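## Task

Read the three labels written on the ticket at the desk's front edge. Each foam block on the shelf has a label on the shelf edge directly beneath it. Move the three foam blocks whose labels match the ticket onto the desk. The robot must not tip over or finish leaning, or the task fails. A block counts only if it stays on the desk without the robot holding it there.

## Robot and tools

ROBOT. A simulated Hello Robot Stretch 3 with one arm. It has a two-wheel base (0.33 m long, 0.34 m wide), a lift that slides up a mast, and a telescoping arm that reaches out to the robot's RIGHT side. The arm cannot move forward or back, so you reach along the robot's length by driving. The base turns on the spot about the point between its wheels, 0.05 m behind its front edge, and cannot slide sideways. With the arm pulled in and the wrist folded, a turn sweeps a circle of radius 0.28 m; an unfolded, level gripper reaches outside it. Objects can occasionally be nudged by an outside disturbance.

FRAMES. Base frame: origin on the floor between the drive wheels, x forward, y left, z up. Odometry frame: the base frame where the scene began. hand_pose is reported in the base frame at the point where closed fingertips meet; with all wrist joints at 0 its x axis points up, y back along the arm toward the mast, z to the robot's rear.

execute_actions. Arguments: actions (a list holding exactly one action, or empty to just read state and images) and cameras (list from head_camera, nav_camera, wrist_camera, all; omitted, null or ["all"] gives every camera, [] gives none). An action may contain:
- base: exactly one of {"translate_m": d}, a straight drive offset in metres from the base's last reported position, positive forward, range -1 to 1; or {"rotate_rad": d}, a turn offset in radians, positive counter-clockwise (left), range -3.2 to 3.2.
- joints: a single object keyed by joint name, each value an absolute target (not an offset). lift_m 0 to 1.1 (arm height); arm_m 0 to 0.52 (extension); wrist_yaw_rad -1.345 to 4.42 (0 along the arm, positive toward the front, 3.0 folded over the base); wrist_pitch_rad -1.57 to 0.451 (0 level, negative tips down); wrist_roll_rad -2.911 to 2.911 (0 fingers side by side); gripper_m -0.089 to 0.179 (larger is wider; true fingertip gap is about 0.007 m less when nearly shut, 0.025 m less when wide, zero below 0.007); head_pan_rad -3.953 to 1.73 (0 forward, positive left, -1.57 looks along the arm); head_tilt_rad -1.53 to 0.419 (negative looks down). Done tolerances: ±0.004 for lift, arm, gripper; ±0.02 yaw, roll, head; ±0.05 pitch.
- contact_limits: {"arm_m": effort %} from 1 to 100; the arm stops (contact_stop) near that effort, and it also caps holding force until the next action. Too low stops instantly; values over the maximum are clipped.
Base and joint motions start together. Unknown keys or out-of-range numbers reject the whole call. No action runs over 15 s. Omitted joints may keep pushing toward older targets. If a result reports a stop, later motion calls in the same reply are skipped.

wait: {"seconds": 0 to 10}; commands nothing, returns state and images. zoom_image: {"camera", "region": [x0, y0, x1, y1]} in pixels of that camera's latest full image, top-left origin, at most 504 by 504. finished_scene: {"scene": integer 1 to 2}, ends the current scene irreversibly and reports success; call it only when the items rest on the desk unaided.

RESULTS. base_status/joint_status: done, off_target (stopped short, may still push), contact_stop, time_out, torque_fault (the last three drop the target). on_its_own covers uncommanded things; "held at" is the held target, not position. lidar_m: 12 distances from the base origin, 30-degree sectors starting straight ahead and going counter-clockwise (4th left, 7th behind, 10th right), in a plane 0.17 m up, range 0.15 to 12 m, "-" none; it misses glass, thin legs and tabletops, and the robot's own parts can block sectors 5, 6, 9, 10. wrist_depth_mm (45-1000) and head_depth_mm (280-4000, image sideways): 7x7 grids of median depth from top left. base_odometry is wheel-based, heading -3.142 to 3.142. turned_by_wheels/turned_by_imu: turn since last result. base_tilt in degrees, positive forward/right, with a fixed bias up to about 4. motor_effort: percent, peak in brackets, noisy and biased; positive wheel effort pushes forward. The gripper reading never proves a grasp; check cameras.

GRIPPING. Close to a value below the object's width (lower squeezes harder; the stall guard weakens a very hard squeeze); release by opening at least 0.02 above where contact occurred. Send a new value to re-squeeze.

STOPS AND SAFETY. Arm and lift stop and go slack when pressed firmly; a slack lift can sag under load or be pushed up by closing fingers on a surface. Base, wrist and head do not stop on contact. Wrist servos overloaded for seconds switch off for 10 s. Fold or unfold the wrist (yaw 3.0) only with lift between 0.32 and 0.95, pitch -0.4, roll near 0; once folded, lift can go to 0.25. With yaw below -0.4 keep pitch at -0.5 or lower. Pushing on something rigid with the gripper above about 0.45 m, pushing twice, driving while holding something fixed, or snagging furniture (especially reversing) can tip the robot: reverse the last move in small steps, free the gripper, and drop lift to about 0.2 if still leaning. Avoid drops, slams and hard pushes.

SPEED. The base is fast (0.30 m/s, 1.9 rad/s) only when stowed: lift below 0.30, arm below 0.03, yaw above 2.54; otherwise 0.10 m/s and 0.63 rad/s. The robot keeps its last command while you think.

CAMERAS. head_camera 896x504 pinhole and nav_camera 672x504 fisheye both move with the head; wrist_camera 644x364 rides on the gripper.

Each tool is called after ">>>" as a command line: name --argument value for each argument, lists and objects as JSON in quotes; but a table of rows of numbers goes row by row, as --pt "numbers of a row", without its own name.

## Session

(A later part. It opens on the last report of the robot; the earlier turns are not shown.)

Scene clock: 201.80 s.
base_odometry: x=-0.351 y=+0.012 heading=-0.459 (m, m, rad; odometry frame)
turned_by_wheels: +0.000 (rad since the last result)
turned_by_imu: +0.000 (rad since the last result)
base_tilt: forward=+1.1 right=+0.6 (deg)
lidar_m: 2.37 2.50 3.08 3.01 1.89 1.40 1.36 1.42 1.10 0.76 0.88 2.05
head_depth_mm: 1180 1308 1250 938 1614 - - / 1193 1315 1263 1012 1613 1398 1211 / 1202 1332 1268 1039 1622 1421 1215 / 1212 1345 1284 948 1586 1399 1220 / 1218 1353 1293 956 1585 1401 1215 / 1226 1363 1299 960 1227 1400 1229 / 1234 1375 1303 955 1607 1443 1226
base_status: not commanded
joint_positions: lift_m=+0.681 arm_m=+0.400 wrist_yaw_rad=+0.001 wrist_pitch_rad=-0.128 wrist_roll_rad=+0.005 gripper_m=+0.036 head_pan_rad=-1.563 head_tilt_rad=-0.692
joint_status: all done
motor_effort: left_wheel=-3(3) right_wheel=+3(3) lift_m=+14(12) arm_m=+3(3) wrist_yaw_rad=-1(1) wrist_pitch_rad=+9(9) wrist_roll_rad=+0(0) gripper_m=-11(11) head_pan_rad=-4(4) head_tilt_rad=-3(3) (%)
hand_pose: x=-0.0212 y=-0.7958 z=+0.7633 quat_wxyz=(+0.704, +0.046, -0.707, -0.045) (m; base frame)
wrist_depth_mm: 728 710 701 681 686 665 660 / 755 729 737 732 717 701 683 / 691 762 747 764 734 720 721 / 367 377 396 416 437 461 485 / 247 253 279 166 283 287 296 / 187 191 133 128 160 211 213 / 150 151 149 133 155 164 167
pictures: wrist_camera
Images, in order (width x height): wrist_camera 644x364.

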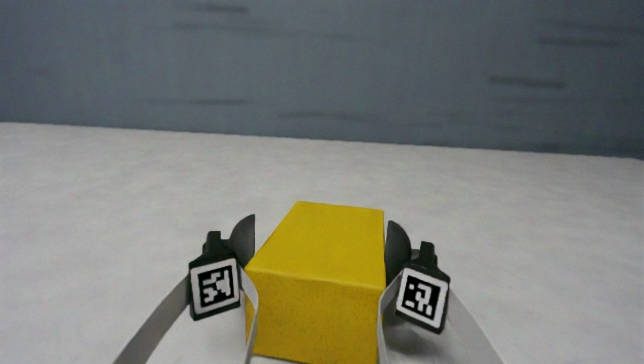

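>>> execute_actions --actions '[{"joints": {"gripper_m": 0.12}}]' --cameras '[]'

>>> execute_actions --actions '[{"joints": {"arm_m": 0.0, "lift_m": 0.70}}]' --cameras '["wrist_camera"]'

>>> execute_actions --actions '[{"base": {"rotate_rad": 1.83}, "joints": {"wrist_pitch_rad": -0.4, "wrist_yaw_rad": 2.9, "lift_m": 0.28, "gripper_m": 0.05, "head_pan_rad": 0.0, "head_tilt_rad": -0.4}}]' --cameras '["head_camera"]'

>>> execute_actions --actions '[{"base": {"translate_m": 1.0}}]' --cameras '[]'

>>> execute_actions --actions '[{"base": {"translate_m": 1.0}, "joints": {"head_tilt_rad": -0.6}}]' --cameras '["head_camera"]'

Scene clock: 204.27 s.
base_odometry: x=-0.351 y=+0.012 heading=-0.459 (m, m, rad; odometry frame)
turned_by_wheels: +0.000 (rad since the last result)
turned_by_imu: +0.000 (rad since the last result)
base_tilt: forward=+1.1 right=+0.6 (deg)
lidar_m: 2.37 2.49 3.08 3.03 1.88 1.40 1.36 1.42 1.10 0.76 0.89 2.05
head_depth_mm: 1182 1312 1258 935 1597 - - / 1191 1322 1265 1014 1620 1395 1211 / 1203 1331 1272 1016 1613 1418 1215 / 1200 1344 1277 949 1582 1389 1222 / 1218 1352 1295 958 1581 1403 1223 / 1228 1363 1297 960 1230 1400 1232 / 1236 1382 1304 955 1598 1434 1232
base_status: not commanded
joint_positions: lift_m=+0.681 arm_m=+0.400 wrist_yaw_rad=+0.001 wrist_pitch_rad=-0.126 wrist_roll_rad=+0.005 gripper_m=+0.120 head_pan_rad=-1.563 head_tilt_rad=-0.692
joint_status: all done
motor_effort: left_wheel=-3(3) right_wheel=+3(3) lift_m=+15(15) arm_m=+3(3) wrist_yaw_rad=+0(0) wrist_pitch_rad=+8(10) wrist_roll_rad=+1(0) gripper_m=+0(81) head_pan_rad=-4(4) head_tilt_rad=-2(3) (%)
hand_pose: x=-0.0212 y=-0.7959 z=+0.7639 quat_wxyz=(+0.704, +0.045, -0.707, -0.044) (m; base frame)
wrist_depth_mm: 716 708 697 696 679 658 662 / 755 742 732 724 709 691 693 / 696 757 741 736 731 730 712 / 367 382 400 418 438 466 494 / 246 269 266 173 280 289 299 / 188 199 178 132 195 211 215 / 156 152 150 136 161 157 168
pictures: none
No camera images: the call's "cameras" was empty. Leave "cameras" out to get every camera's image.

Scene clock: 208.40 s.
base_odometry: x=-0.351 y=+0.012 heading=-0.459 (m, m, rad; odometry frame)
turned_by_wheels: +0.000 (rad since the last result)
turned_by_imu: +0.000 (rad since the last result)
base_tilt: forward=+1.2 right=+0.6 (deg)
lidar_m: 2.37 2.49 3.07 3.01 1.89 1.40 1.36 1.42 1.10 0.77 0.89 2.04
head_depth_mm: 1184 1315 1258 935 1598 1411 1210 / 1192 1321 1269 942 1612 1413 1210 / 1204 1330 1276 912 1622 1421 - / 1215 1348 1284 950 1576 1395 1222 / 1217 1354 1288 955 1586 1398 1227 / 1228 1365 1300 956 1228 1398 1226 / 1243 1375 1305 954 1608 1441 1228
base_status: not commanded
joint_positions: lift_m=+0.700 arm_m=+0.000 wrist_yaw_rad=+0.001 wrist_pitch_rad=-0.125 wrist_roll_rad=+0.005 gripper_m=+0.120 head_pan_rad=-1.563 head_tilt_rad=-0.692
joint_status: all done
motor_effort: left_wheel=-3(3) right_wheel=+3(3) lift_m=+22(23) arm_m=-2(3) wrist_yaw_rad=+0(0) wrist_pitch_rad=+8(9) wrist_roll_rad=+0(0) gripper_m=+0(0) head_pan_rad=-4(4) head_tilt_rad=-3(3) (%)
hand_pose: x=-0.0212 y=-0.3965 z=+0.7827 quat_wxyz=(+0.704, +0.045, -0.707, -0.044) (m; base frame)
wrist_depth_mm: - - - - - - - / - - - - - - - / 852 913 - - - - - / 427 447 466 490 524 550 578 / 848 902 650 - - 762 420 / - - - - - 811 - / - - - - - - -
pictures: wrist_camera
Images, in order (width x height): wrist_camera 644x364.

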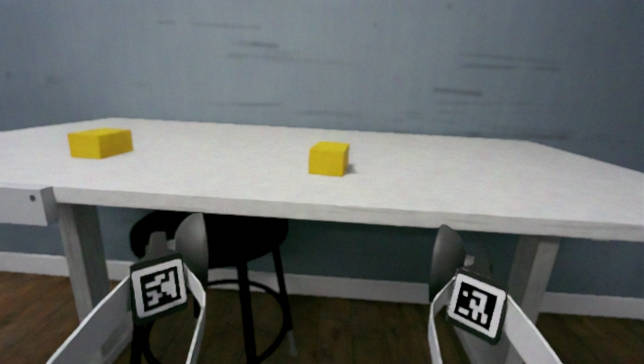

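Scene clock: 213.07 s.
base_odometry: x=-0.351 y=+0.012 heading=+1.371 (m, m, rad; odometry frame)
turned_by_wheels: +1.830 (rad since the last result)
turned_by_imu: +1.804 (rad since the last result)
base_tilt: forward=+1.1 right=+0.6 (deg)
lidar_m: 2.61 1.56 1.36 1.36 1.10 1.11 0.77 1.17 2.37 2.37 2.80 3.18
head_depth_mm: 2810 2980 3195 3289 2458 1826 1464 / 2934 3097 3188 3258 2446 1834 1461 / 2993 3203 3305 3299 2458 1832 1472 / 3100 3311 3421 3503 2460 1829 1463 / 2885 2994 3161 3197 2490 1854 1466 / 2363 2459 2559 2643 2489 1842 1482 / 2000 2082 2123 2198 2246 1850 1481
base_status: done
joint_positions: lift_m=+0.280 arm_m=+0.000 wrist_yaw_rad=+2.898 wrist_pitch_rad=-0.416 wrist_roll_rad=+0.005 gripper_m=+0.050 head_pan_rad=-0.007 head_tilt_rad=-0.409
joint_status: all done
motor_effort: left_wheel=-4(9) right_wheel=+4(9) lift_m=+14(18) arm_m=-2(3) wrist_yaw_rad=+3(5) wrist_pitch_rad=+5(9) wrist_roll_rad=+0(0) gripper_m=+0(80) head_pan_rad=+3(41) head_tilt_rad=+4(19) (%)
hand_pose: x=+0.0330 y=+0.0728 z=+0.2934 quat_wxyz=(+0.230, +0.706, +0.060, +0.667) (m; base frame)
wrist_depth_mm: - - - - - - - / - - - - - - - / 898 - 961 - - - - / 683 - 724 742 757 757 803 / 559 - 600 594 631 600 616 / 475 471 - 513 512 506 513 / - - - 427 421 435 437
pictures: head_camera (sideways: a quarter turn clockwise sets it upright)
Images, in order (width x height): head_camera 896x504.

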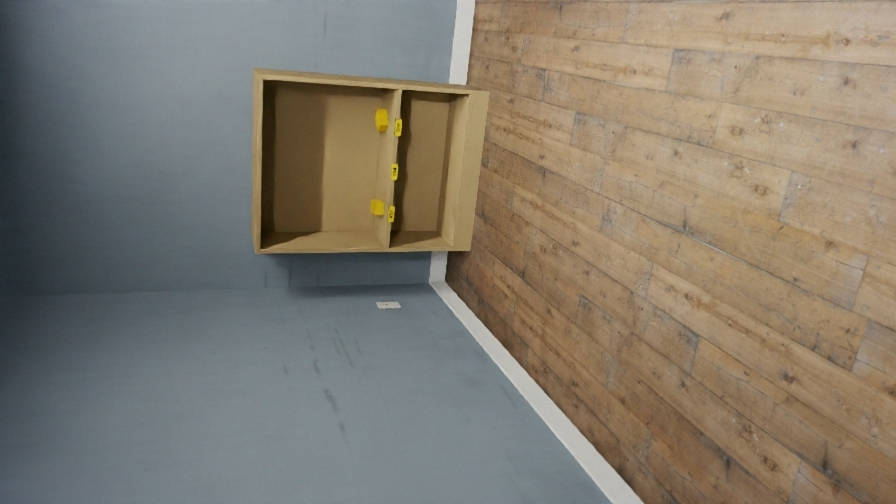

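Scene clock: 218.07 s.
base_odometry: x=-0.152 y=+0.992 heading=+1.371 (m, m, rad; odometry frame)
turned_by_wheels: +0.000 (rad since the last result)
turned_by_imu: -0.001 (rad since the last result)
base_tilt: forward=+1.1 right=+0.7 (deg)
lidar_m: 2.08 1.23 1.08 1.08 1.26 1.94 1.76 2.79 2.67 2.68 2.39 2.05
head_depth_mm: 1995 2089 2179 2310 2323 1838 1465 / 2049 2167 2262 2359 2315 1840 1465 / 2124 2266 2334 2423 2361 1837 1477 / 2193 2328 2412 2479 2429 1838 1472 / 2205 2341 2477 2605 2436 1861 1470 / 1862 1948 2020 2109 2159 1849 1473 / 1593 1636 1689 1751 1801 1789 1474
base_status: done
joint_positions: lift_m=+0.280 arm_m=+0.000 wrist_yaw_rad=+2.898 wrist_pitch_rad=-0.416 wrist_roll_rad=+0.005 gripper_m=+0.050 head_pan_rad=-0.007 head_tilt_rad=-0.408
joint_status: not commanded
motor_effort: left_wheel=-3(9) right_wheel=+3(12) lift_m=+14(14) arm_m=-2(2) wrist_yaw_rad=+3(3) wrist_pitch_rad=+6(5) wrist_roll_rad=+0(1) gripper_m=+0(0) head_pan_rad=+2(3) head_tilt_rad=+3(2) (%)
hand_pose: x=+0.0329 y=+0.0728 z=+0.2933 quat_wxyz=(+0.229, +0.706, +0.061, +0.667) (m; base frame)
wrist_depth_mm: - - - - 967 969 907 / - - - - - - - / 884 - 950 955 - - - / 678 - 728 736 758 782 805 / 559 - 598 593 611 612 622 / 469 475 - 509 505 508 513 / - - - 424 427 433 432
pictures: none
No camera images: the call's "cameras" was empty. Leave "cameras" out to get every camera's image.

Scene clock: 223.07 s.
base_odometry: x=+0.047 y=+1.972 heading=+1.371 (m, m, rad; odometry frame)
turned_by_wheels: +0.000 (rad since the last result)
turned_by_imu: -0.001 (rad since the last result)
base_tilt: forward=+1.2 right=+0.6 (deg)
lidar_m: 1.20 0.91 0.80 0.80 0.93 1.67 2.76 3.35 2.96 2.49 1.62 1.13
head_depth_mm: 1153 1205 1309 1420 1582 1448 1277 / 1187 1244 1355 1488 1584 1491 1279 / 1223 1286 1410 1514 1655 1516 1279 / 1267 1333 1409 1508 1645 1533 1286 / 1298 1409 1572 1778 1902 1540 1294 / 1321 1416 1513 1600 1706 1550 1291 / 1160 1211 1263 1321 1393 1427 1298
base_status: done
joint_positions: lift_m=+0.280 arm_m=+0.000 wrist_yaw_rad=+2.898 wrist_pitch_rad=-0.416 wrist_roll_rad=+0.005 gripper_m=+0.050 head_pan_rad=-0.007 head_tilt_rad=-0.593
joint_status: all done
motor_effort: left_wheel=-3(9) right_wheel=+3(12) lift_m=+14(14) arm_m=-2(1) wrist_yaw_rad=+2(2) wrist_pitch_rad=+5(5) wrist_roll_rad=+1(0) gripper_m=+1(0) head_pan_rad=+3(3) head_tilt_rad=-3(17) (%)
hand_pose: x=+0.0328 y=+0.0728 z=+0.2933 quat_wxyz=(+0.229, +0.706, +0.061, +0.667) (m; base frame)
wrist_depth_mm: - 782 765 738 733 722 689 / 890 839 848 808 789 779 752 / 914 - 906 876 858 812 824 / 689 - 735 748 758 777 784 / 554 - 593 596 612 620 624 / 469 472 - 505 511 512 509 / - - - 428 420 431 433
pictures: head_camera (sideways: a quarter turn clockwise sets it upright)
Images, in order (width x height): head_camera 896x504.

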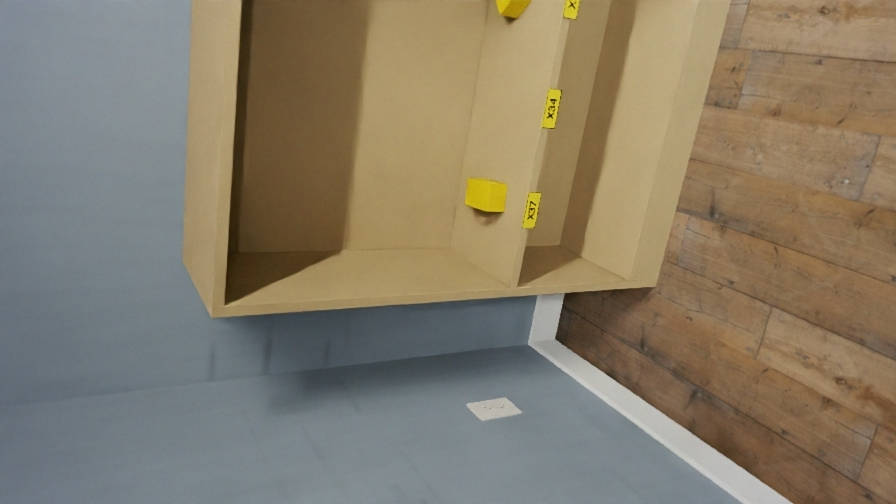

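>>> execute_actions --actions '[{"base": {"translate_m": 0.52}}]' --cameras '[]'

>>> execute_actions --actions '[{"base": {"rotate_rad": 1.29}, "joints": {"head_pan_rad": -1.57, "head_tilt_rad": -0.9, "lift_m": 0.36}}]' --cameras '["head_camera"]'

Scene clock: 227.30 s.
base_odometry: x=+0.150 y=+2.482 heading=+1.371 (m, m, rad; odometry frame)
turned_by_wheels: +0.000 (rad since the last result)
turned_by_imu: -0.001 (rad since the last result)
base_tilt: forward=+1.1 right=+0.6 (deg)
lidar_m: 0.68 0.74 0.65 0.65 0.76 1.36 3.37 3.54 2.64 1.72 0.73 0.86
head_depth_mm: 731 792 645 895 993 988 1097 / 750 819 652 931 1042 990 1128 / 774 846 701 967 1092 967 1156 / 800 878 709 989 1116 1025 1187 / 827 909 727 805 889 1017 1201 / 856 945 1033 1191 1320 1430 1294 / 882 952 1024 1076 1128 1197 1234
base_status: done
joint_positions: lift_m=+0.280 arm_m=+0.000 wrist_yaw_rad=+2.898 wrist_pitch_rad=-0.416 wrist_roll_rad=+0.005 gripper_m=+0.050 head_pan_rad=-0.007 head_tilt_rad=-0.594
joint_status: not commanded
motor_effort: left_wheel=-3(9) right_wheel=+3(12) lift_m=+15(15) arm_m=-2(2) wrist_yaw_rad=+2(2) wrist_pitch_rad=+5(5) wrist_roll_rad=+0(0) gripper_m=+0(0) head_pan_rad=+3(3) head_tilt_rad=-2(2) (%)
hand_pose: x=+0.0328 y=+0.0728 z=+0.2933 quat_wxyz=(+0.229, +0.706, +0.061, +0.667) (m; base frame)
wrist_depth_mm: - 644 639 622 603 584 570 / 739 686 681 675 659 630 616 / 776 - 746 737 713 708 680 / 696 - 717 742 767 740 721 / 553 - 602 585 619 608 636 / 466 478 - 504 514 508 511 / - - - 427 416 427 437
pictures: none
No camera images: the call's "cameras" was empty. Leave "cameras" out to get every camera's image.

Scene clock: 230.10 s.
base_odometry: x=+0.150 y=+2.482 heading=+2.661 (m, m, rad; odometry frame)
turned_by_wheels: +1.290 (rad since the last result)
turned_by_imu: +1.271 (rad since the last result)
base_tilt: forward=+1.1 right=+0.6 (deg)
lidar_m: 0.65 0.67 0.93 2.61 3.65 3.20 2.46 1.29 0.73 0.86 0.68 0.67
head_depth_mm: 588 847 995 1051 1259 1245 1122 / 594 853 1003 1100 1294 1254 1150 / 601 856 1005 1108 1299 1252 1152 / 607 866 1019 1116 1306 1264 1158 / 614 871 1023 1122 1309 1287 1141 / 620 879 1009 1073 1194 1299 1141 / 628 811 824 939 1481 1298 1144
base_status: done
joint_positions: lift_m=+0.360 arm_m=+0.000 wrist_yaw_rad=+2.898 wrist_pitch_rad=-0.417 wrist_roll_rad=+0.005 gripper_m=+0.050 head_pan_rad=-1.563 head_tilt_rad=-0.889
joint_status: all done
motor_effort: left_wheel=-3(13) right_wheel=+3(10) lift_m=+23(23) arm_m=-2(1) wrist_yaw_rad=+2(2) wrist_pitch_rad=+6(6) wrist_roll_rad=+0(1) gripper_m=+0(0) head_pan_rad=-4(43) head_tilt_rad=-4(20) (%)
hand_pose: x=+0.0328 y=+0.0727 z=+0.3727 quat_wxyz=(+0.230, +0.706, +0.061, +0.667) (m; base frame)
wrist_depth_mm: - - - - - 800 586 / - - - - - 803 595 / - - - - - 823 604 / 806 - 851 886 908 823 609 / 671 - 713 716 726 717 615 / 559 560 - 580 602 604 582 / 481 495 - 508 501 515 515
pictures: head_camera (sideways: a quarter turn clockwise sets it upright)
Images, in order (width x height): head_camera 896x504.

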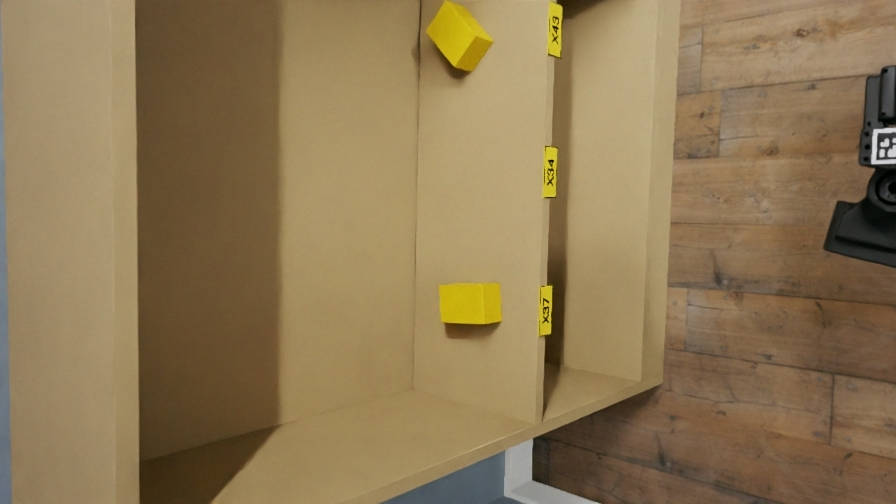

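>>> execute_actions --actions '[{"base": {"translate_m": 0.172}, "joints": {"wrist_yaw_rad": 0.0, "gripper_m": 0.12, "lift_m": 0.41}}]' --cameras '[]'

>>> execute_actions --actions '[{"joints": {"wrist_pitch_rad": -0.1, "arm_m": 0.15}}]' --cameras '["wrist_camera"]'

Scene clock: 233.50 s.
base_odometry: x=-0.002 y=+2.562 heading=+2.660 (m, m, rad; odometry frame)
turned_by_wheels: +0.000 (rad since the last result)
turned_by_imu: -0.001 (rad since the last result)
base_tilt: forward=+1.1 right=+0.6 (deg)
lidar_m: 0.48 0.50 0.68 1.91 3.60 3.39 2.63 0.85 0.86 0.62 0.62 0.50
head_depth_mm: 588 848 994 1095 1267 1240 1126 / 595 856 1003 1108 1287 1253 1147 / 602 861 1012 1081 1301 1259 - / 608 867 1022 1116 1295 1278 1137 / 614 829 850 996 1419 1286 1145 / 786 885 1107 1352 1455 1294 1147 / 822 950 1095 1223 1236 1223 1130
base_status: done
joint_positions: lift_m=+0.410 arm_m=+0.000 wrist_yaw_rad=+0.003 wrist_pitch_rad=-0.417 wrist_roll_rad=+0.005 gripper_m=+0.120 head_pan_rad=-1.563 head_tilt_rad=-0.889
joint_status: all done
motor_effort: left_wheel=-3(5) right_wheel=+3(9) lift_m=+22(24) arm_m=-2(2) wrist_yaw_rad=-2(3) wrist_pitch_rad=+6(6) wrist_roll_rad=+0(1) gripper_m=+0(81) head_pan_rad=-4(4) head_tilt_rad=-4(4) (%)
hand_pose: x=-0.0209 y=-0.3697 z=+0.4227 quat_wxyz=(+0.690, +0.147, -0.693, -0.146) (m; base frame)
wrist_depth_mm: 544 596 448 463 520 528 514 / 532 649 374 345 369 359 380 / 545 711 520 648 642 624 614 / 554 783 539 715 707 691 658 / 551 731 584 627 645 672 638 / 553 639 548 545 542 551 551 / 518 541 546 545 561 556 545
pictures: none
No camera images: the call's "cameras" was empty. Leave "cameras" out to get every camera's image.

Scene clock: 235.87 s.
base_odometry: x=-0.002 y=+2.562 heading=+2.660 (m, m, rad; odometry frame)
turned_by_wheels: +0.000 (rad since the last result)
turned_by_imu: +0.000 (rad since the last result)
base_tilt: forward=+1.1 right=+0.6 (deg)
lidar_m: 0.48 0.50 0.68 1.91 3.59 3.40 2.63 0.84 0.86 0.62 0.62 0.49
head_depth_mm: 587 846 995 1095 1265 1245 1131 / 595 856 1000 1103 1288 1272 1110 / 602 861 1008 1083 1297 - 1137 / 608 868 1019 1112 1307 1272 1137 / 615 827 852 999 1415 1285 1138 / 786 881 1113 1350 1456 1292 1145 / 824 947 1098 1226 1240 1223 1128
base_status: not commanded
joint_positions: lift_m=+0.410 arm_m=+0.150 wrist_yaw_rad=+0.001 wrist_pitch_rad=-0.125 wrist_roll_rad=+0.005 gripper_m=+0.120 head_pan_rad=-1.563 head_tilt_rad=-0.889
joint_status: all done
motor_effort: left_wheel=-3(3) right_wheel=+3(3) lift_m=+22(22) arm_m=+4(5) wrist_yaw_rad=+0(1) wrist_pitch_rad=+9(9) wrist_roll_rad=+1(0) gripper_m=+0(0) head_pan_rad=-4(4) head_tilt_rad=-4(3) (%)
hand_pose: x=-0.0211 y=-0.5460 z=+0.4926 quat_wxyz=(+0.704, +0.045, -0.707, -0.044) (m; base frame)
wrist_depth_mm: 198 264 419 416 414 406 404 / 202 268 432 432 426 425 415 / 210 273 460 456 450 444 440 / 357 278 387 292 438 457 450 / 500 251 261 266 276 286 294 / 520 236 504 226 225 222 222 / 535 313 549 553 544 551 539
pictures: wrist_camera
Images, in order (width x height): wrist_camera 644x364.

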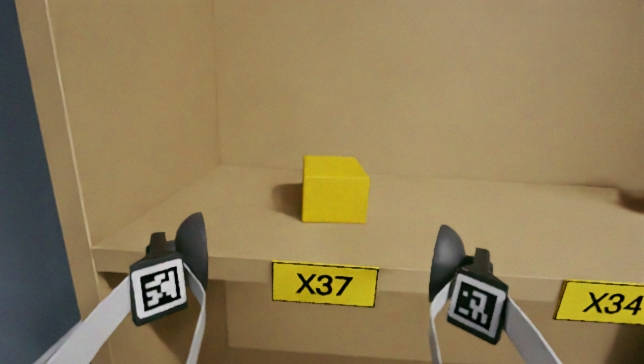

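>>> execute_actions --actions '[]'

Scene clock: 237.80 s.
base_odometry: x=-0.002 y=+2.562 heading=+2.660 (m, m, rad; odometry frame)
turned_by_wheels: +0.000 (rad since the last result)
turned_by_imu: +0.000 (rad since the last result)
base_tilt: forward=+1.1 right=+0.6 (deg)
lidar_m: 0.48 0.50 0.68 1.92 3.60 3.39 2.63 0.85 0.86 0.62 0.62 0.49
head_depth_mm: 588 848 994 1096 1260 1242 1126 / 594 853 1002 1103 1284 1273 1110 / 601 859 1011 1082 1299 - 1133 / 609 864 1020 1115 1302 1261 1137 / 614 827 850 1000 1425 1286 1144 / 788 885 1108 1354 1456 1291 1145 / 825 949 1096 1221 1243 1224 1129
base_status: not commanded
joint_positions: lift_m=+0.410 arm_m=+0.150 wrist_yaw_rad=+0.001 wrist_pitch_rad=-0.125 wrist_roll_rad=+0.005 gripper_m=+0.120 head_pan_rad=-1.563 head_tilt_rad=-0.889
joint_status: all done
motor_effort: left_wheel=-3(3) right_wheel=+3(3) lift_m=+22(22) arm_m=+3(5) wrist_yaw_rad=+0(1) wrist_pitch_rad=+8(9) wrist_roll_rad=+0(0) gripper_m=+0(0) head_pan_rad=-4(4) head_tilt_rad=-3(3) (%)
hand_pose: x=-0.0211 y=-0.5460 z=+0.4926 quat_wxyz=(+0.704, +0.045, -0.707, -0.044) (m; base frame)
wrist_depth_mm: 198 263 415 416 407 410 403 / 201 268 435 431 430 429 421 / 209 273 457 454 451 438 430 / 357 278 387 293 433 455 451 / 499 247 261 268 277 286 293 / 526 236 502 226 226 221 220 / 533 314 543 564 552 552 538
pictures: head_camera (sideways: a quarter turn clockwise sets it upright), nav_camera (sideways: a quarter turn counterclockwise sets it upright), wrist_camera
Images, in order (width x height): head_camera 896x504, nav_camera 672x504, wrist_camera 644x364.

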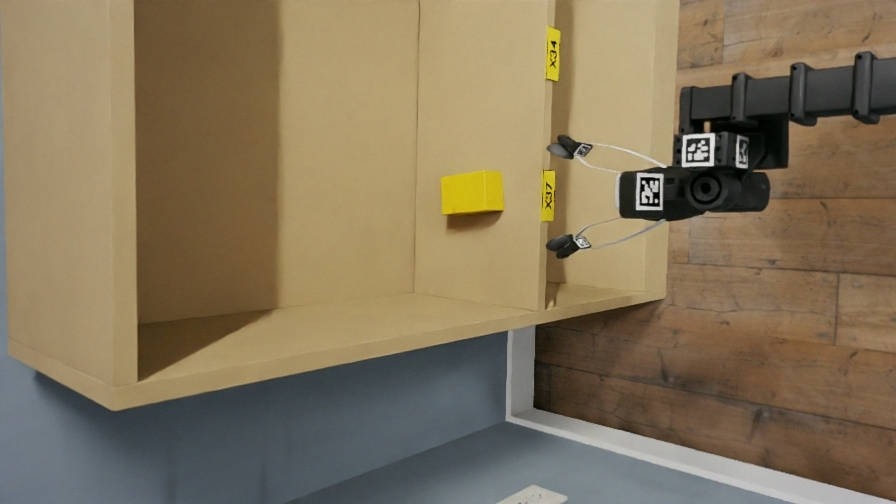

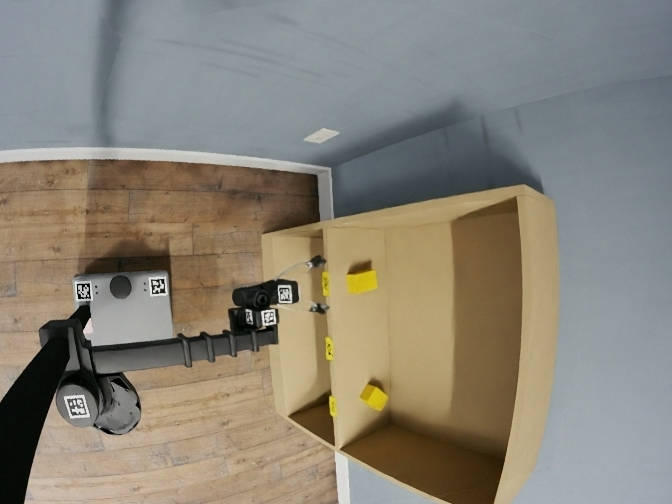

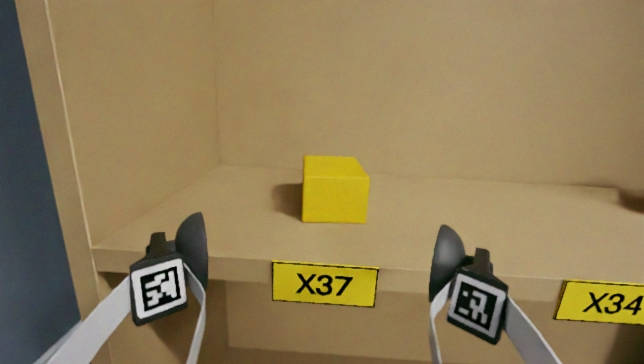

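>>> execute_actions --actions '[{"base": {"translate_m": -0.01}, "joints": {"arm_m": 0.31}}]' --cameras '["wrist_camera"]'

Scene clock: 240.70 s.
base_odometry: x=+0.006 y=+2.557 heading=+2.660 (m, m, rad; odometry frame)
turned_by_wheels: +0.000 (rad since the last result)
turned_by_imu: +0.000 (rad since the last result)
base_tilt: forward=+1.1 right=+0.6 (deg)
lidar_m: 0.49 0.51 0.70 1.95 3.31 3.35 2.62 0.84 0.85 0.63 0.62 0.50
head_depth_mm: 586 849 995 1100 1281 1244 1124 / 594 853 1002 1105 1010 1270 1122 / 600 859 1014 1115 - 1259 1133 / 607 869 1022 1115 1304 1273 1135 / 614 835 908 1040 1386 1291 1139 / 773 653 1084 1352 1478 1298 1144 / 823 946 1117 1249 1266 1244 1128
base_status: done
joint_positions: lift_m=+0.410 arm_m=+0.310 wrist_yaw_rad=+0.001 wrist_pitch_rad=-0.125 wrist_roll_rad=+0.005 gripper_m=+0.120 head_pan_rad=-1.563 head_tilt_rad=-0.889
joint_status: all done
motor_effort: left_wheel=-3(9) right_wheel=+3(4) lift_m=+22(22) arm_m=+3(2) wrist_yaw_rad=-1(1) wrist_pitch_rad=+8(8) wrist_roll_rad=+0(0) gripper_m=+0(0) head_pan_rad=-4(4) head_tilt_rad=-5(3) (%)
hand_pose: x=-0.0211 y=-0.7060 z=+0.4927 quat_wxyz=(+0.704, +0.045, -0.707, -0.044) (m; base frame)
wrist_depth_mm: 203 273 276 272 271 267 263 / 206 283 288 284 283 277 277 / 209 287 300 296 296 291 288 / 212 290 319 313 310 305 304 / 212 247 257 165 274 285 293 / 184 194 173 126 190 207 210 / 152 148 145 132 157 154 164
pictures: wrist_camera
Images, in order (width x height): wrist_camera 644x364.

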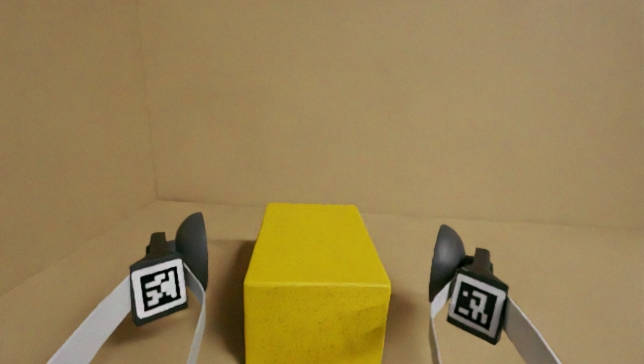

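>>> execute_actions --actions '[{"joints": {"gripper_m": 0.035}}]' --cameras '["wrist_camera"]'

>>> execute_actions --actions '[{"joints": {"lift_m": 0.445}}]' --cameras '["wrist_camera"]'

Scene clock: 242.53 s.
base_odometry: x=+0.006 y=+2.557 heading=+2.660 (m, m, rad; odometry frame)
turned_by_wheels: +0.000 (rad since the last result)
turned_by_imu: +0.000 (rad since the last result)
base_tilt: forward=+1.1 right=+0.6 (deg)
lidar_m: 0.49 0.51 0.70 1.95 3.30 3.37 2.62 0.84 0.85 0.63 0.62 0.51
head_depth_mm: 588 849 995 1095 1286 1244 1126 / 594 853 1001 1104 1004 1276 1121 / 601 860 1010 1110 - 1253 1128 / 606 869 1020 1119 1304 1271 1137 / 614 833 908 1045 1391 1285 1136 / 774 654 1084 1351 1482 1287 1146 / 824 944 1122 1249 1267 1247 1131
base_status: not commanded
joint_positions: lift_m=+0.410 arm_m=+0.310 wrist_yaw_rad=+0.001 wrist_pitch_rad=-0.125 wrist_roll_rad=+0.005 gripper_m=+0.036 head_pan_rad=-1.563 head_tilt_rad=-0.889
joint_status: all done
motor_effort: left_wheel=-3(3) right_wheel=+3(3) lift_m=+22(22) arm_m=+3(3) wrist_yaw_rad=-1(1) wrist_pitch_rad=+8(8) wrist_roll_rad=+0(0) gripper_m=-12(85) head_pan_rad=-4(4) head_tilt_rad=-4(4) (%)
hand_pose: x=-0.0211 y=-0.7060 z=+0.4927 quat_wxyz=(+0.704, +0.045, -0.707, -0.044) (m; base frame)
wrist_depth_mm: 203 271 275 272 268 266 264 / 206 282 288 285 281 278 278 / 208 286 302 301 294 289 288 / 212 293 319 314 308 305 300 / 212 247 259 165 291 284 291 / 184 189 126 126 131 205 210 / 147 150 146 131 150 162 163
pictures: wrist_camera
Images, in order (width x height): wrist_camera 644x364.

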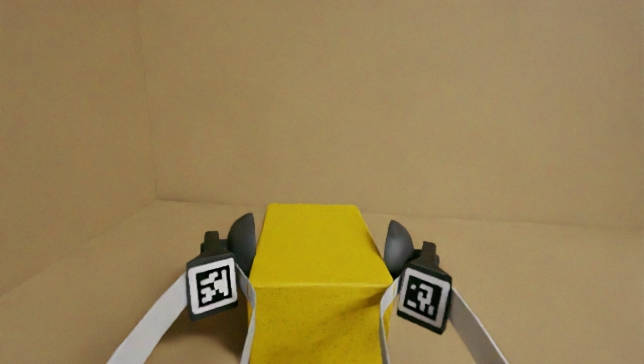

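Scene clock: 243.67 s.
base_odometry: x=+0.006 y=+2.557 heading=+2.660 (m, m, rad; odometry frame)
turned_by_wheels: +0.000 (rad since the last result)
turned_by_imu: +0.000 (rad since the last result)
base_tilt: forward=+1.1 right=+0.6 (deg)
lidar_m: 0.49 0.51 0.70 1.96 3.31 3.36 2.62 0.84 0.85 0.63 0.62 0.50
head_depth_mm: 587 850 995 1098 1275 1246 1127 / 594 855 1003 1104 1135 1258 1128 / 602 858 1007 1069 - 1258 1135 / 608 864 1020 1118 1298 1272 1143 / 613 833 907 1040 1390 1286 1141 / 772 653 1083 1354 1477 1297 1147 / 823 947 1118 1250 1264 1244 1129
base_status: not commanded
joint_positions: lift_m=+0.445 arm_m=+0.310 wrist_yaw_rad=+0.001 wrist_pitch_rad=-0.125 wrist_roll_rad=+0.005 gripper_m=+0.036 head_pan_rad=-1.563 head_tilt_rad=-0.889
joint_status: all done
motor_effort: left_wheel=-3(3) right_wheel=+3(3) lift_m=+23(23) arm_m=+3(4) wrist_yaw_rad=-1(1) wrist_pitch_rad=+8(8) wrist_roll_rad=+1(0) gripper_m=-12(12) head_pan_rad=-4(4) head_tilt_rad=-4(4) (%)
hand_pose: x=-0.0211 y=-0.7060 z=+0.5277 quat_wxyz=(+0.704, +0.045, -0.707, -0.044) (m; base frame)
wrist_depth_mm: 205 274 276 274 272 265 264 / 206 285 288 284 284 278 276 / 208 285 302 298 295 292 287 / 211 291 317 313 308 303 302 / 214 284 327 166 320 320 314 / 214 243 126 126 132 265 270 / 189 193 188 130 194 207 211
pictures: wrist_camera
Images, in order (width x height): wrist_camera 644x364.

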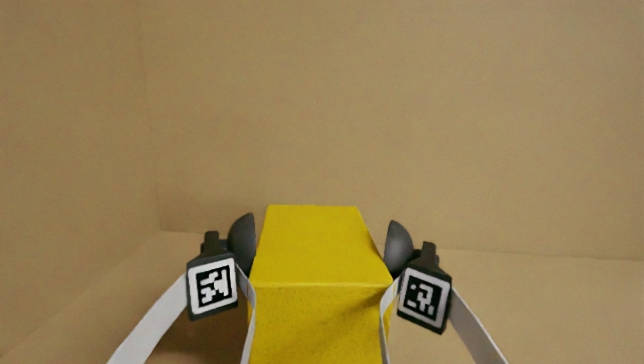

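>>> execute_actions --actions '[{"joints": {"arm_m": 0.0}}]' --cameras '[]'

>>> execute_actions --actions '[{"base": {"rotate_rad": 1.87}, "joints": {"wrist_pitch_rad": -0.4, "wrist_yaw_rad": 2.8, "lift_m": 0.36, "head_pan_rad": 0.0, "head_tilt_rad": -0.5}}]' --cameras '[]'

>>> execute_actions --actions '[{"joints": {"lift_m": 0.28}}]' --cameras '["head_camera", "wrist_camera"]'

Scene clock: 247.87 s.
base_odometry: x=+0.006 y=+2.557 heading=+2.660 (m, m, rad; odometry frame)
turned_by_wheels: +0.000 (rad since the last result)
turned_by_imu: +0.000 (rad since the last result)
base_tilt: forward=+1.1 right=+0.6 (deg)
lidar_m: 0.49 0.51 0.70 1.95 3.31 3.37 2.62 0.84 0.85 0.63 0.62 0.50
head_depth_mm: 588 848 995 1097 1283 1250 1131 / 595 856 1003 1104 1289 1253 1160 / 601 859 1013 1109 1266 1245 - / 607 865 1020 1120 1305 1272 1134 / 614 834 909 1041 1389 1292 1143 / 771 653 1086 1355 1477 1287 1147 / 821 948 1117 1245 1264 1239 1130
base_status: not commanded
joint_positions: lift_m=+0.445 arm_m=+0.000 wrist_yaw_rad=+0.001 wrist_pitch_rad=-0.125 wrist_roll_rad=+0.005 gripper_m=+0.036 head_pan_rad=-1.563 head_tilt_rad=-0.889
joint_status: all done
motor_effort: left_wheel=-3(3) right_wheel=+3(3) lift_m=+23(23) arm_m=-1(2) wrist_yaw_rad=-1(1) wrist_pitch_rad=+8(8) wrist_roll_rad=+0(1) gripper_m=-12(12) head_pan_rad=-4(4) head_tilt_rad=-4(4) (%)
hand_pose: x=-0.0212 y=-0.3965 z=+0.5277 quat_wxyz=(+0.704, +0.045, -0.707, -0.044) (m; base frame)
wrist_depth_mm: 537 616 520 542 548 545 525 / 549 637 526 586 565 564 545 / 557 671 547 605 599 593 586 / 570 692 466 529 562 607 570 / 568 726 382 167 386 376 403 / 572 777 126 126 131 686 633 / 573 698 487 131 639 672 637
pictures: none
No camera images: the call's "cameras" was empty. Leave "cameras" out to get every camera's image.

Scene clock: 251.77 s.
base_odometry: x=+0.006 y=+2.557 heading=-1.753 (m, m, rad; odometry frame)
turned_by_wheels: +1.870 (rad since the last result)
turned_by_imu: +1.844 (rad since the last result)
base_tilt: forward=+1.1 right=+0.6 (deg)
lidar_m: 3.34 3.66 2.79 1.70 0.97 0.86 0.62 0.55 0.49 0.49 0.58 1.08
head_depth_mm: 3201 3424 3679 2928 2119 1648 1353 / 3304 3473 3868 2925 2103 1644 1354 / 3447 3660 3927 2954 2123 1649 1350 / 3584 3782 - 2988 2136 1654 1357 / 3729 3990 - 2985 2140 1654 1363 / 3796 - - 2965 2135 1665 1366 / 3979 - - 3019 2157 1665 1372
base_status: done
joint_positions: lift_m=+0.360 arm_m=+0.000 wrist_yaw_rad=+2.798 wrist_pitch_rad=-0.419 wrist_roll_rad=+0.005 gripper_m=+0.036 head_pan_rad=-0.007 head_tilt_rad=-0.507
joint_status: all done
motor_effort: left_wheel=-3(9) right_wheel=+4(8) lift_m=+15(19) arm_m=-2(2) wrist_yaw_rad=+3(5) wrist_pitch_rad=+6(6) wrist_roll_rad=+0(0) gripper_m=-12(12) head_pan_rad=+2(42) head_tilt_rad=+3(23) (%)
hand_pose: x=+0.0544 y=+0.0659 z=+0.3727 quat_wxyz=(+0.264, +0.708, +0.026, +0.655) (m; base frame)
wrist_depth_mm: - - - - - - - / - - - - - - - / - - - - - - - / - 855 857 853 920 916 913 / 629 686 715 167 739 721 730 / 550 - 125 126 132 610 601 / 477 - 493 130 485 516 524
pictures: none
No camera images: the call's "cameras" was empty. Leave "cameras" out to get every camera's image.

Scene clock: 253.33 s.
base_odometry: x=+0.006 y=+2.557 heading=-1.753 (m, m, rad; odometry frame)
turned_by_wheels: +0.000 (rad since the last result)
turned_by_imu: +0.000 (rad since the last result)
base_tilt: forward=+1.1 right=+0.6 (deg)
lidar_m: 3.33 3.65 2.80 1.70 0.96 0.86 0.62 0.55 0.49 0.49 0.58 1.08
head_depth_mm: 3241 3471 3695 2931 2113 1652 1353 / 3298 3552 3877 2941 2123 1652 1353 / 3457 3646 3966 2950 2109 1649 1363 / 3626 3772 - 2965 2134 1657 1361 / 3658 3986 - 2979 2145 1665 1368 / 3883 - - 2978 2144 1663 1367 / 3995 - - 3025 2140 1675 1369
base_status: not commanded
joint_positions: lift_m=+0.280 arm_m=+0.000 wrist_yaw_rad=+2.798 wrist_pitch_rad=-0.420 wrist_roll_rad=+0.005 gripper_m=+0.036 head_pan_rad=-0.007 head_tilt_rad=-0.507
joint_status: all done
motor_effort: left_wheel=-3(3) right_wheel=+4(4) lift_m=+14(17) arm_m=-3(2) wrist_yaw_rad=+3(3) wrist_pitch_rad=+7(7) wrist_roll_rad=+0(0) gripper_m=-12(11) head_pan_rad=+3(3) head_tilt_rad=+3(3) (%)
hand_pose: x=+0.0543 y=+0.0658 z=+0.2924 quat_wxyz=(+0.264, +0.708, +0.027, +0.654) (m; base frame)
wrist_depth_mm: - - - - - - - / - - - - - - - / - 932 943 966 - - - / - 708 715 735 748 773 786 / 542 579 585 166 614 611 621 / 463 - 124 126 131 506 506 / - - 128 130 412 434 436
pictures: head_camera (sideways: a quarter turn clockwise sets it upright), wrist_camera
Images, in order (width x height): head_camera 896x504, wrist_camera 644x364.

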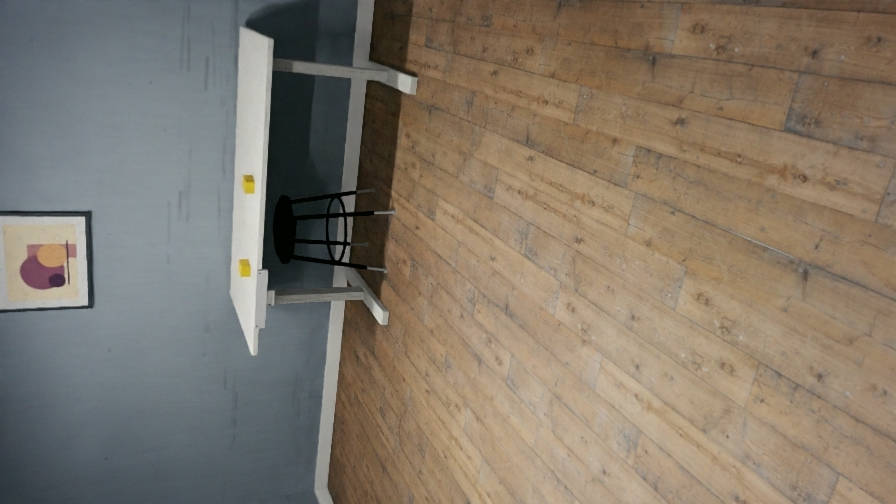

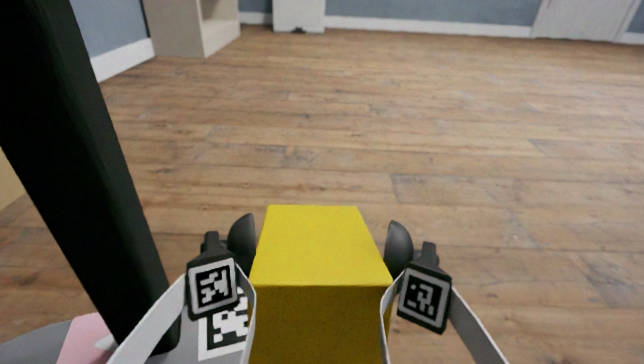

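>>> execute_actions --actions '[{"base": {"rotate_rad": -0.155}}]' --cameras '[]'

>>> execute_actions --actions '[{"base": {"translate_m": 1.0}}]' --cameras '[]'

>>> execute_actions --actions '[{"base": {"translate_m": 1.0}}]' --cameras '["head_camera"]'

Scene clock: 257.73 s.
base_odometry: x=+0.006 y=+2.557 heading=-1.908 (m, m, rad; odometry frame)
turned_by_wheels: -0.155 (rad since the last result)
turned_by_imu: -0.153 (rad since the last result)
base_tilt: forward=+1.1 right=+0.6 (deg)
lidar_m: 3.45 3.70 3.28 1.87 0.85 0.87 0.62 0.61 0.49 0.49 0.54 0.84
head_depth_mm: 3193 3387 3664 2947 2099 1642 1346 / 3276 3527 3789 2948 2122 1641 1360 / 3329 3561 3801 2964 2129 1654 1353 / 3390 3625 3991 2955 2129 1666 1358 / 3471 3720 - 3004 2138 1664 1359 / 3578 3803 - 3008 2143 1667 1369 / 3615 3953 - 3029 2155 1674 1370
base_status: done
joint_positions: lift_m=+0.280 arm_m=+0.000 wrist_yaw_rad=+2.798 wrist_pitch_rad=-0.420 wrist_roll_rad=+0.005 gripper_m=+0.036 head_pan_rad=-0.007 head_tilt_rad=-0.507
joint_status: not commanded
motor_effort: left_wheel=+3(11) right_wheel=-4(10) lift_m=+14(14) arm_m=-2(2) wrist_yaw_rad=+3(3) wrist_pitch_rad=+6(6) wrist_roll_rad=+1(0) gripper_m=-12(12) head_pan_rad=+3(3) head_tilt_rad=+3(2) (%)
hand_pose: x=+0.0543 y=+0.0658 z=+0.2924 quat_wxyz=(+0.264, +0.708, +0.027, +0.654) (m; base frame)
wrist_depth_mm: - - - - - - - / - - - - - - - / - 919 931 959 - - - / - 693 716 746 750 767 778 / 547 576 584 166 615 607 614 / 465 - 124 126 132 498 512 / - - 129 131 409 431 436
pictures: none
No camera images: the call's "cameras" was empty. Leave "cameras" out to get every camera's image.

Scene clock: 262.73 s.
base_odometry: x=-0.324 y=+1.613 heading=-1.908 (m, m, rad; odometry frame)
turned_by_wheels: +0.000 (rad since the last result)
turned_by_imu: -0.001 (rad since the last result)
base_tilt: forward=+1.1 right=+0.6 (deg)
lidar_m: 2.34 2.75 3.13 2.82 2.31 1.64 1.60 0.80 0.65 0.64 0.71 1.10
head_depth_mm: 2376 2579 2752 2896 2111 1650 1351 / 2408 2605 2816 2927 2102 1654 1357 / 2441 2639 2647 2804 2133 1654 1361 / 2515 2713 2837 2992 2157 1658 1362 / 2549 2772 2702 2861 2140 1678 1365 / 2595 2830 2576 2851 2140 1665 1369 / 2657 2901 2762 2891 2166 1671 1374
base_status: done
joint_positions: lift_m=+0.280 arm_m=+0.000 wrist_yaw_rad=+2.798 wrist_pitch_rad=-0.420 wrist_roll_rad=+0.005 gripper_m=+0.036 head_pan_rad=-0.007 head_tilt_rad=-0.506
joint_status: not commanded
motor_effort: left_wheel=+3(14) right_wheel=-4(8) lift_m=+14(14) arm_m=-2(2) wrist_yaw_rad=+3(3) wrist_pitch_rad=+7(7) wrist_roll_rad=+0(0) gripper_m=-12(12) head_pan_rad=+2(2) head_tilt_rad=+4(4) (%)
hand_pose: x=+0.0542 y=+0.0658 z=+0.2924 quat_wxyz=(+0.264, +0.708, +0.027, +0.655) (m; base frame)
wrist_depth_mm: - - - - - - - / - - - - - - - / - 918 959 963 - - - / - 714 710 746 744 785 787 / 542 573 587 167 616 612 619 / 461 - 124 126 131 508 514 / - - 128 131 414 434 427
pictures: none
No camera images: the call's "cameras" was empty. Leave "cameras" out to get every camera's image.

Scene clock: 267.73 s.
base_odometry: x=-0.655 y=+0.669 heading=-1.908 (m, m, rad; odometry frame)
turned_by_wheels: +0.000 (rad since the last result)
turned_by_imu: -0.001 (rad since the last result)
base_tilt: forward=+1.1 right=+0.6 (deg)
lidar_m: 1.41 1.38 2.95 2.92 3.23 2.59 1.99 0.99 0.81 0.80 0.88 1.36
head_depth_mm: 1513 1632 1777 1887 2031 1648 1355 / 1551 1675 1797 1302 1960 1649 1356 / 1586 1708 1818 1388 2112 1665 1364 / 1617 1733 1858 1390 2129 1655 1363 / 1646 1782 1883 1404 2141 1667 1361 / 1687 1820 1939 1431 2039 1679 1360 / 1718 1859 1977 1502 2065 1670 1369
base_status: done
joint_positions: lift_m=+0.280 arm_m=+0.000 wrist_yaw_rad=+2.798 wrist_pitch_rad=-0.420 wrist_roll_rad=+0.005 gripper_m=+0.036 head_pan_rad=-0.007 head_tilt_rad=-0.506
joint_status: not commanded
motor_effort: left_wheel=+3(15) right_wheel=-4(8) lift_m=+14(15) arm_m=-2(2) wrist_yaw_rad=+2(3) wrist_pitch_rad=+6(7) wrist_roll_rad=+0(1) gripper_m=-12(12) head_pan_rad=+3(3) head_tilt_rad=+2(2) (%)
hand_pose: x=+0.0542 y=+0.0658 z=+0.2924 quat_wxyz=(+0.264, +0.708, +0.027, +0.655) (m; base frame)
wrist_depth_mm: - - - - - - - / - - - - - - - / - 909 947 970 - - - / - 705 716 725 748 764 783 / 546 583 589 167 627 605 609 / 471 - 124 126 131 509 509 / - - 129 130 410 427 440
pictures: head_camera (sideways: a quarter turn clockwise sets it upright)
Images, in order (width x height): head_camera 896x504.

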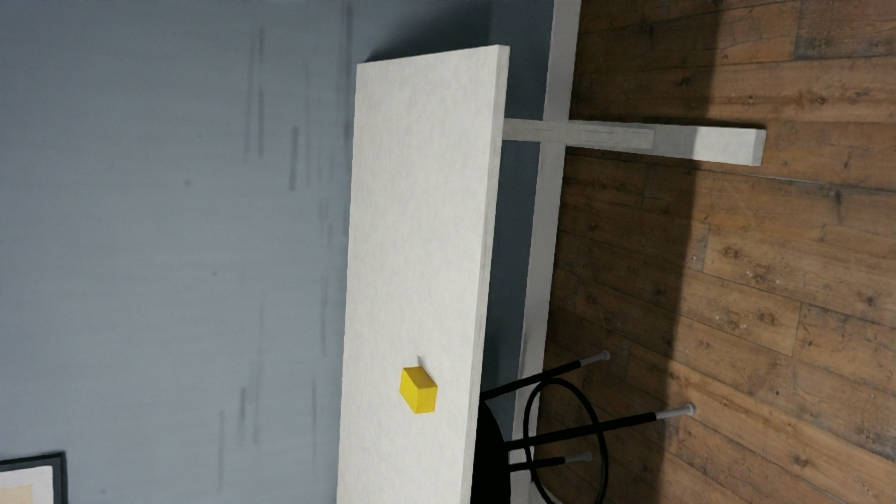

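>>> execute_actions --actions '[{"base": {"translate_m": 0.44}}]' --cameras '[]'

>>> execute_actions --actions '[{"base": {"rotate_rad": 1.44}, "joints": {"head_pan_rad": -1.57, "head_tilt_rad": -0.9}}]' --cameras '[]'

>>> execute_actions --actions '[{"joints": {"lift_m": 0.74}}]' --cameras '["head_camera"]'

Scene clock: 271.93 s.
base_odometry: x=-0.800 y=+0.254 heading=-1.908 (m, m, rad; odometry frame)
turned_by_wheels: +0.000 (rad since the last result)
turned_by_imu: -0.001 (rad since the last result)
base_tilt: forward=+1.1 right=+0.6 (deg)
lidar_m: 0.98 0.98 2.42 2.86 3.15 3.31 2.16 1.08 0.88 0.87 0.95 1.43
head_depth_mm: 1155 1244 1339 1302 933 805 1353 / 1177 1266 1373 1307 938 1235 1322 / 1194 1294 1405 1302 941 1515 1356 / 1221 1321 1434 1316 943 1561 1358 / 1248 1347 1468 1323 949 1622 1367 / 1267 1370 1511 1332 949 1578 1370 / 1303 1408 1542 1331 955 1667 1340
base_status: done
joint_positions: lift_m=+0.280 arm_m=+0.000 wrist_yaw_rad=+2.798 wrist_pitch_rad=-0.420 wrist_roll_rad=+0.005 gripper_m=+0.036 head_pan_rad=-0.007 head_tilt_rad=-0.506
joint_status: not commanded
motor_effort: left_wheel=+3(15) right_wheel=-4(9) lift_m=+14(15) arm_m=-2(2) wrist_yaw_rad=+3(2) wrist_pitch_rad=+7(7) wrist_roll_rad=+0(0) gripper_m=-12(13) head_pan_rad=+3(3) head_tilt_rad=+3(4) (%)
hand_pose: x=+0.0542 y=+0.0658 z=+0.2924 quat_wxyz=(+0.264, +0.708, +0.027, +0.655) (m; base frame)
wrist_depth_mm: - - - - - - - / - - - - - - - / - 938 962 969 - - - / - 722 720 729 759 773 787 / 539 574 585 167 616 605 623 / 457 - 124 126 132 501 504 / - - 128 131 411 431 436
pictures: none
No camera images: the call's "cameras" was empty. Leave "cameras" out to get every camera's image.

Scene clock: 274.17 s.
base_odometry: x=-0.800 y=+0.254 heading=-0.468 (m, m, rad; odometry frame)
turned_by_wheels: +1.440 (rad since the last result)
turned_by_imu: +1.415 (rad since the last result)
base_tilt: forward=+1.0 right=+0.6 (deg)
lidar_m: 2.87 3.00 3.34 3.01 1.20 0.90 0.87 0.91 1.26 0.97 0.98 1.20
head_depth_mm: 1244 1430 1560 1674 1462 1273 1131 / 1254 1125 898 1670 1454 1276 1132 / 1257 1137 904 1589 1456 1281 1149 / 1272 1153 910 1700 1471 1285 1155 / 1277 1161 915 1691 1476 1286 1141 / 1287 1171 919 1707 1495 1298 1142 / 1308 1176 925 1670 1465 1294 1151
base_status: done
joint_positions: lift_m=+0.280 arm_m=+0.000 wrist_yaw_rad=+2.798 wrist_pitch_rad=-0.420 wrist_roll_rad=+0.005 gripper_m=+0.036 head_pan_rad=-1.563 head_tilt_rad=-0.889
joint_status: all done
motor_effort: left_wheel=-3(12) right_wheel=+3(13) lift_m=+14(15) arm_m=-2(2) wrist_yaw_rad=+2(3) wrist_pitch_rad=+7(7) wrist_roll_rad=+1(0) gripper_m=-12(12) head_pan_rad=-4(44) head_tilt_rad=-3(24) (%)
hand_pose: x=+0.0542 y=+0.0658 z=+0.2924 quat_wxyz=(+0.264, +0.708, +0.027, +0.655) (m; base frame)
wrist_depth_mm: - - - - - - - / - - - - - - - / - 926 950 978 - - - / - 703 728 731 750 766 805 / 540 601 585 166 615 613 617 / 465 - 124 126 131 502 508 / - - 128 130 408 434 438
pictures: none
No camera images: the call's "cameras" was empty. Leave "cameras" out to get every camera's image.

Scene clock: 279.17 s.
base_odometry: x=-0.800 y=+0.254 heading=-0.468 (m, m, rad; odometry frame)
turned_by_wheels: +0.000 (rad since the last result)
turned_by_imu: +0.000 (rad since the last result)
base_tilt: forward=+1.1 right=+0.6 (deg)
lidar_m: 2.87 3.00 3.33 3.01 1.20 0.90 0.87 0.90 1.26 0.97 0.98 1.21
head_depth_mm: 1246 1427 1562 1670 1446 1312 - / 1249 1133 896 1674 1465 1325 1093 / 1266 1141 903 1591 1458 1331 - / 1274 1150 908 1688 1473 1343 1131 / 1283 1159 913 1691 1484 1288 1139 / 1288 1173 922 1708 1486 1295 1146 / 1302 1178 927 1667 1467 1291 1149
base_status: not commanded
joint_positions: lift_m=+0.740 arm_m=+0.000 wrist_yaw_rad=+2.798 wrist_pitch_rad=-0.420 wrist_roll_rad=+0.005 gripper_m=+0.036 head_pan_rad=-1.563 head_tilt_rad=-0.889
joint_status: all done
motor_effort: left_wheel=-3(3) right_wheel=+3(3) lift_m=+23(19) arm_m=-2(2) wrist_yaw_rad=+2(3) wrist_pitch_rad=+7(7) wrist_roll_rad=+0(1) gripper_m=-12(13) head_pan_rad=-4(4) head_tilt_rad=-4(5) (%)
hand_pose: x=+0.0542 y=+0.0658 z=+0.7518 quat_wxyz=(+0.264, +0.708, +0.027, +0.655) (m; base frame)
wrist_depth_mm: - - - - - - - / - - - - - - - / - - - - - - - / - - - - - - - / - - - 167 - - - / 975 - 125 126 132 - - / 858 - 847 130 881 908 929
pictures: head_camera (sideways: a quarter turn clockwise sets it upright)
Images, in order (width x height): head_camera 896x504.

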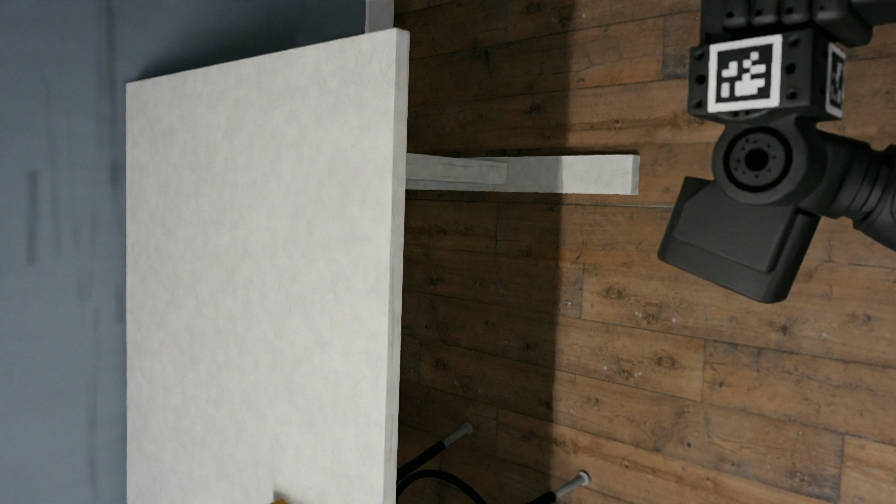

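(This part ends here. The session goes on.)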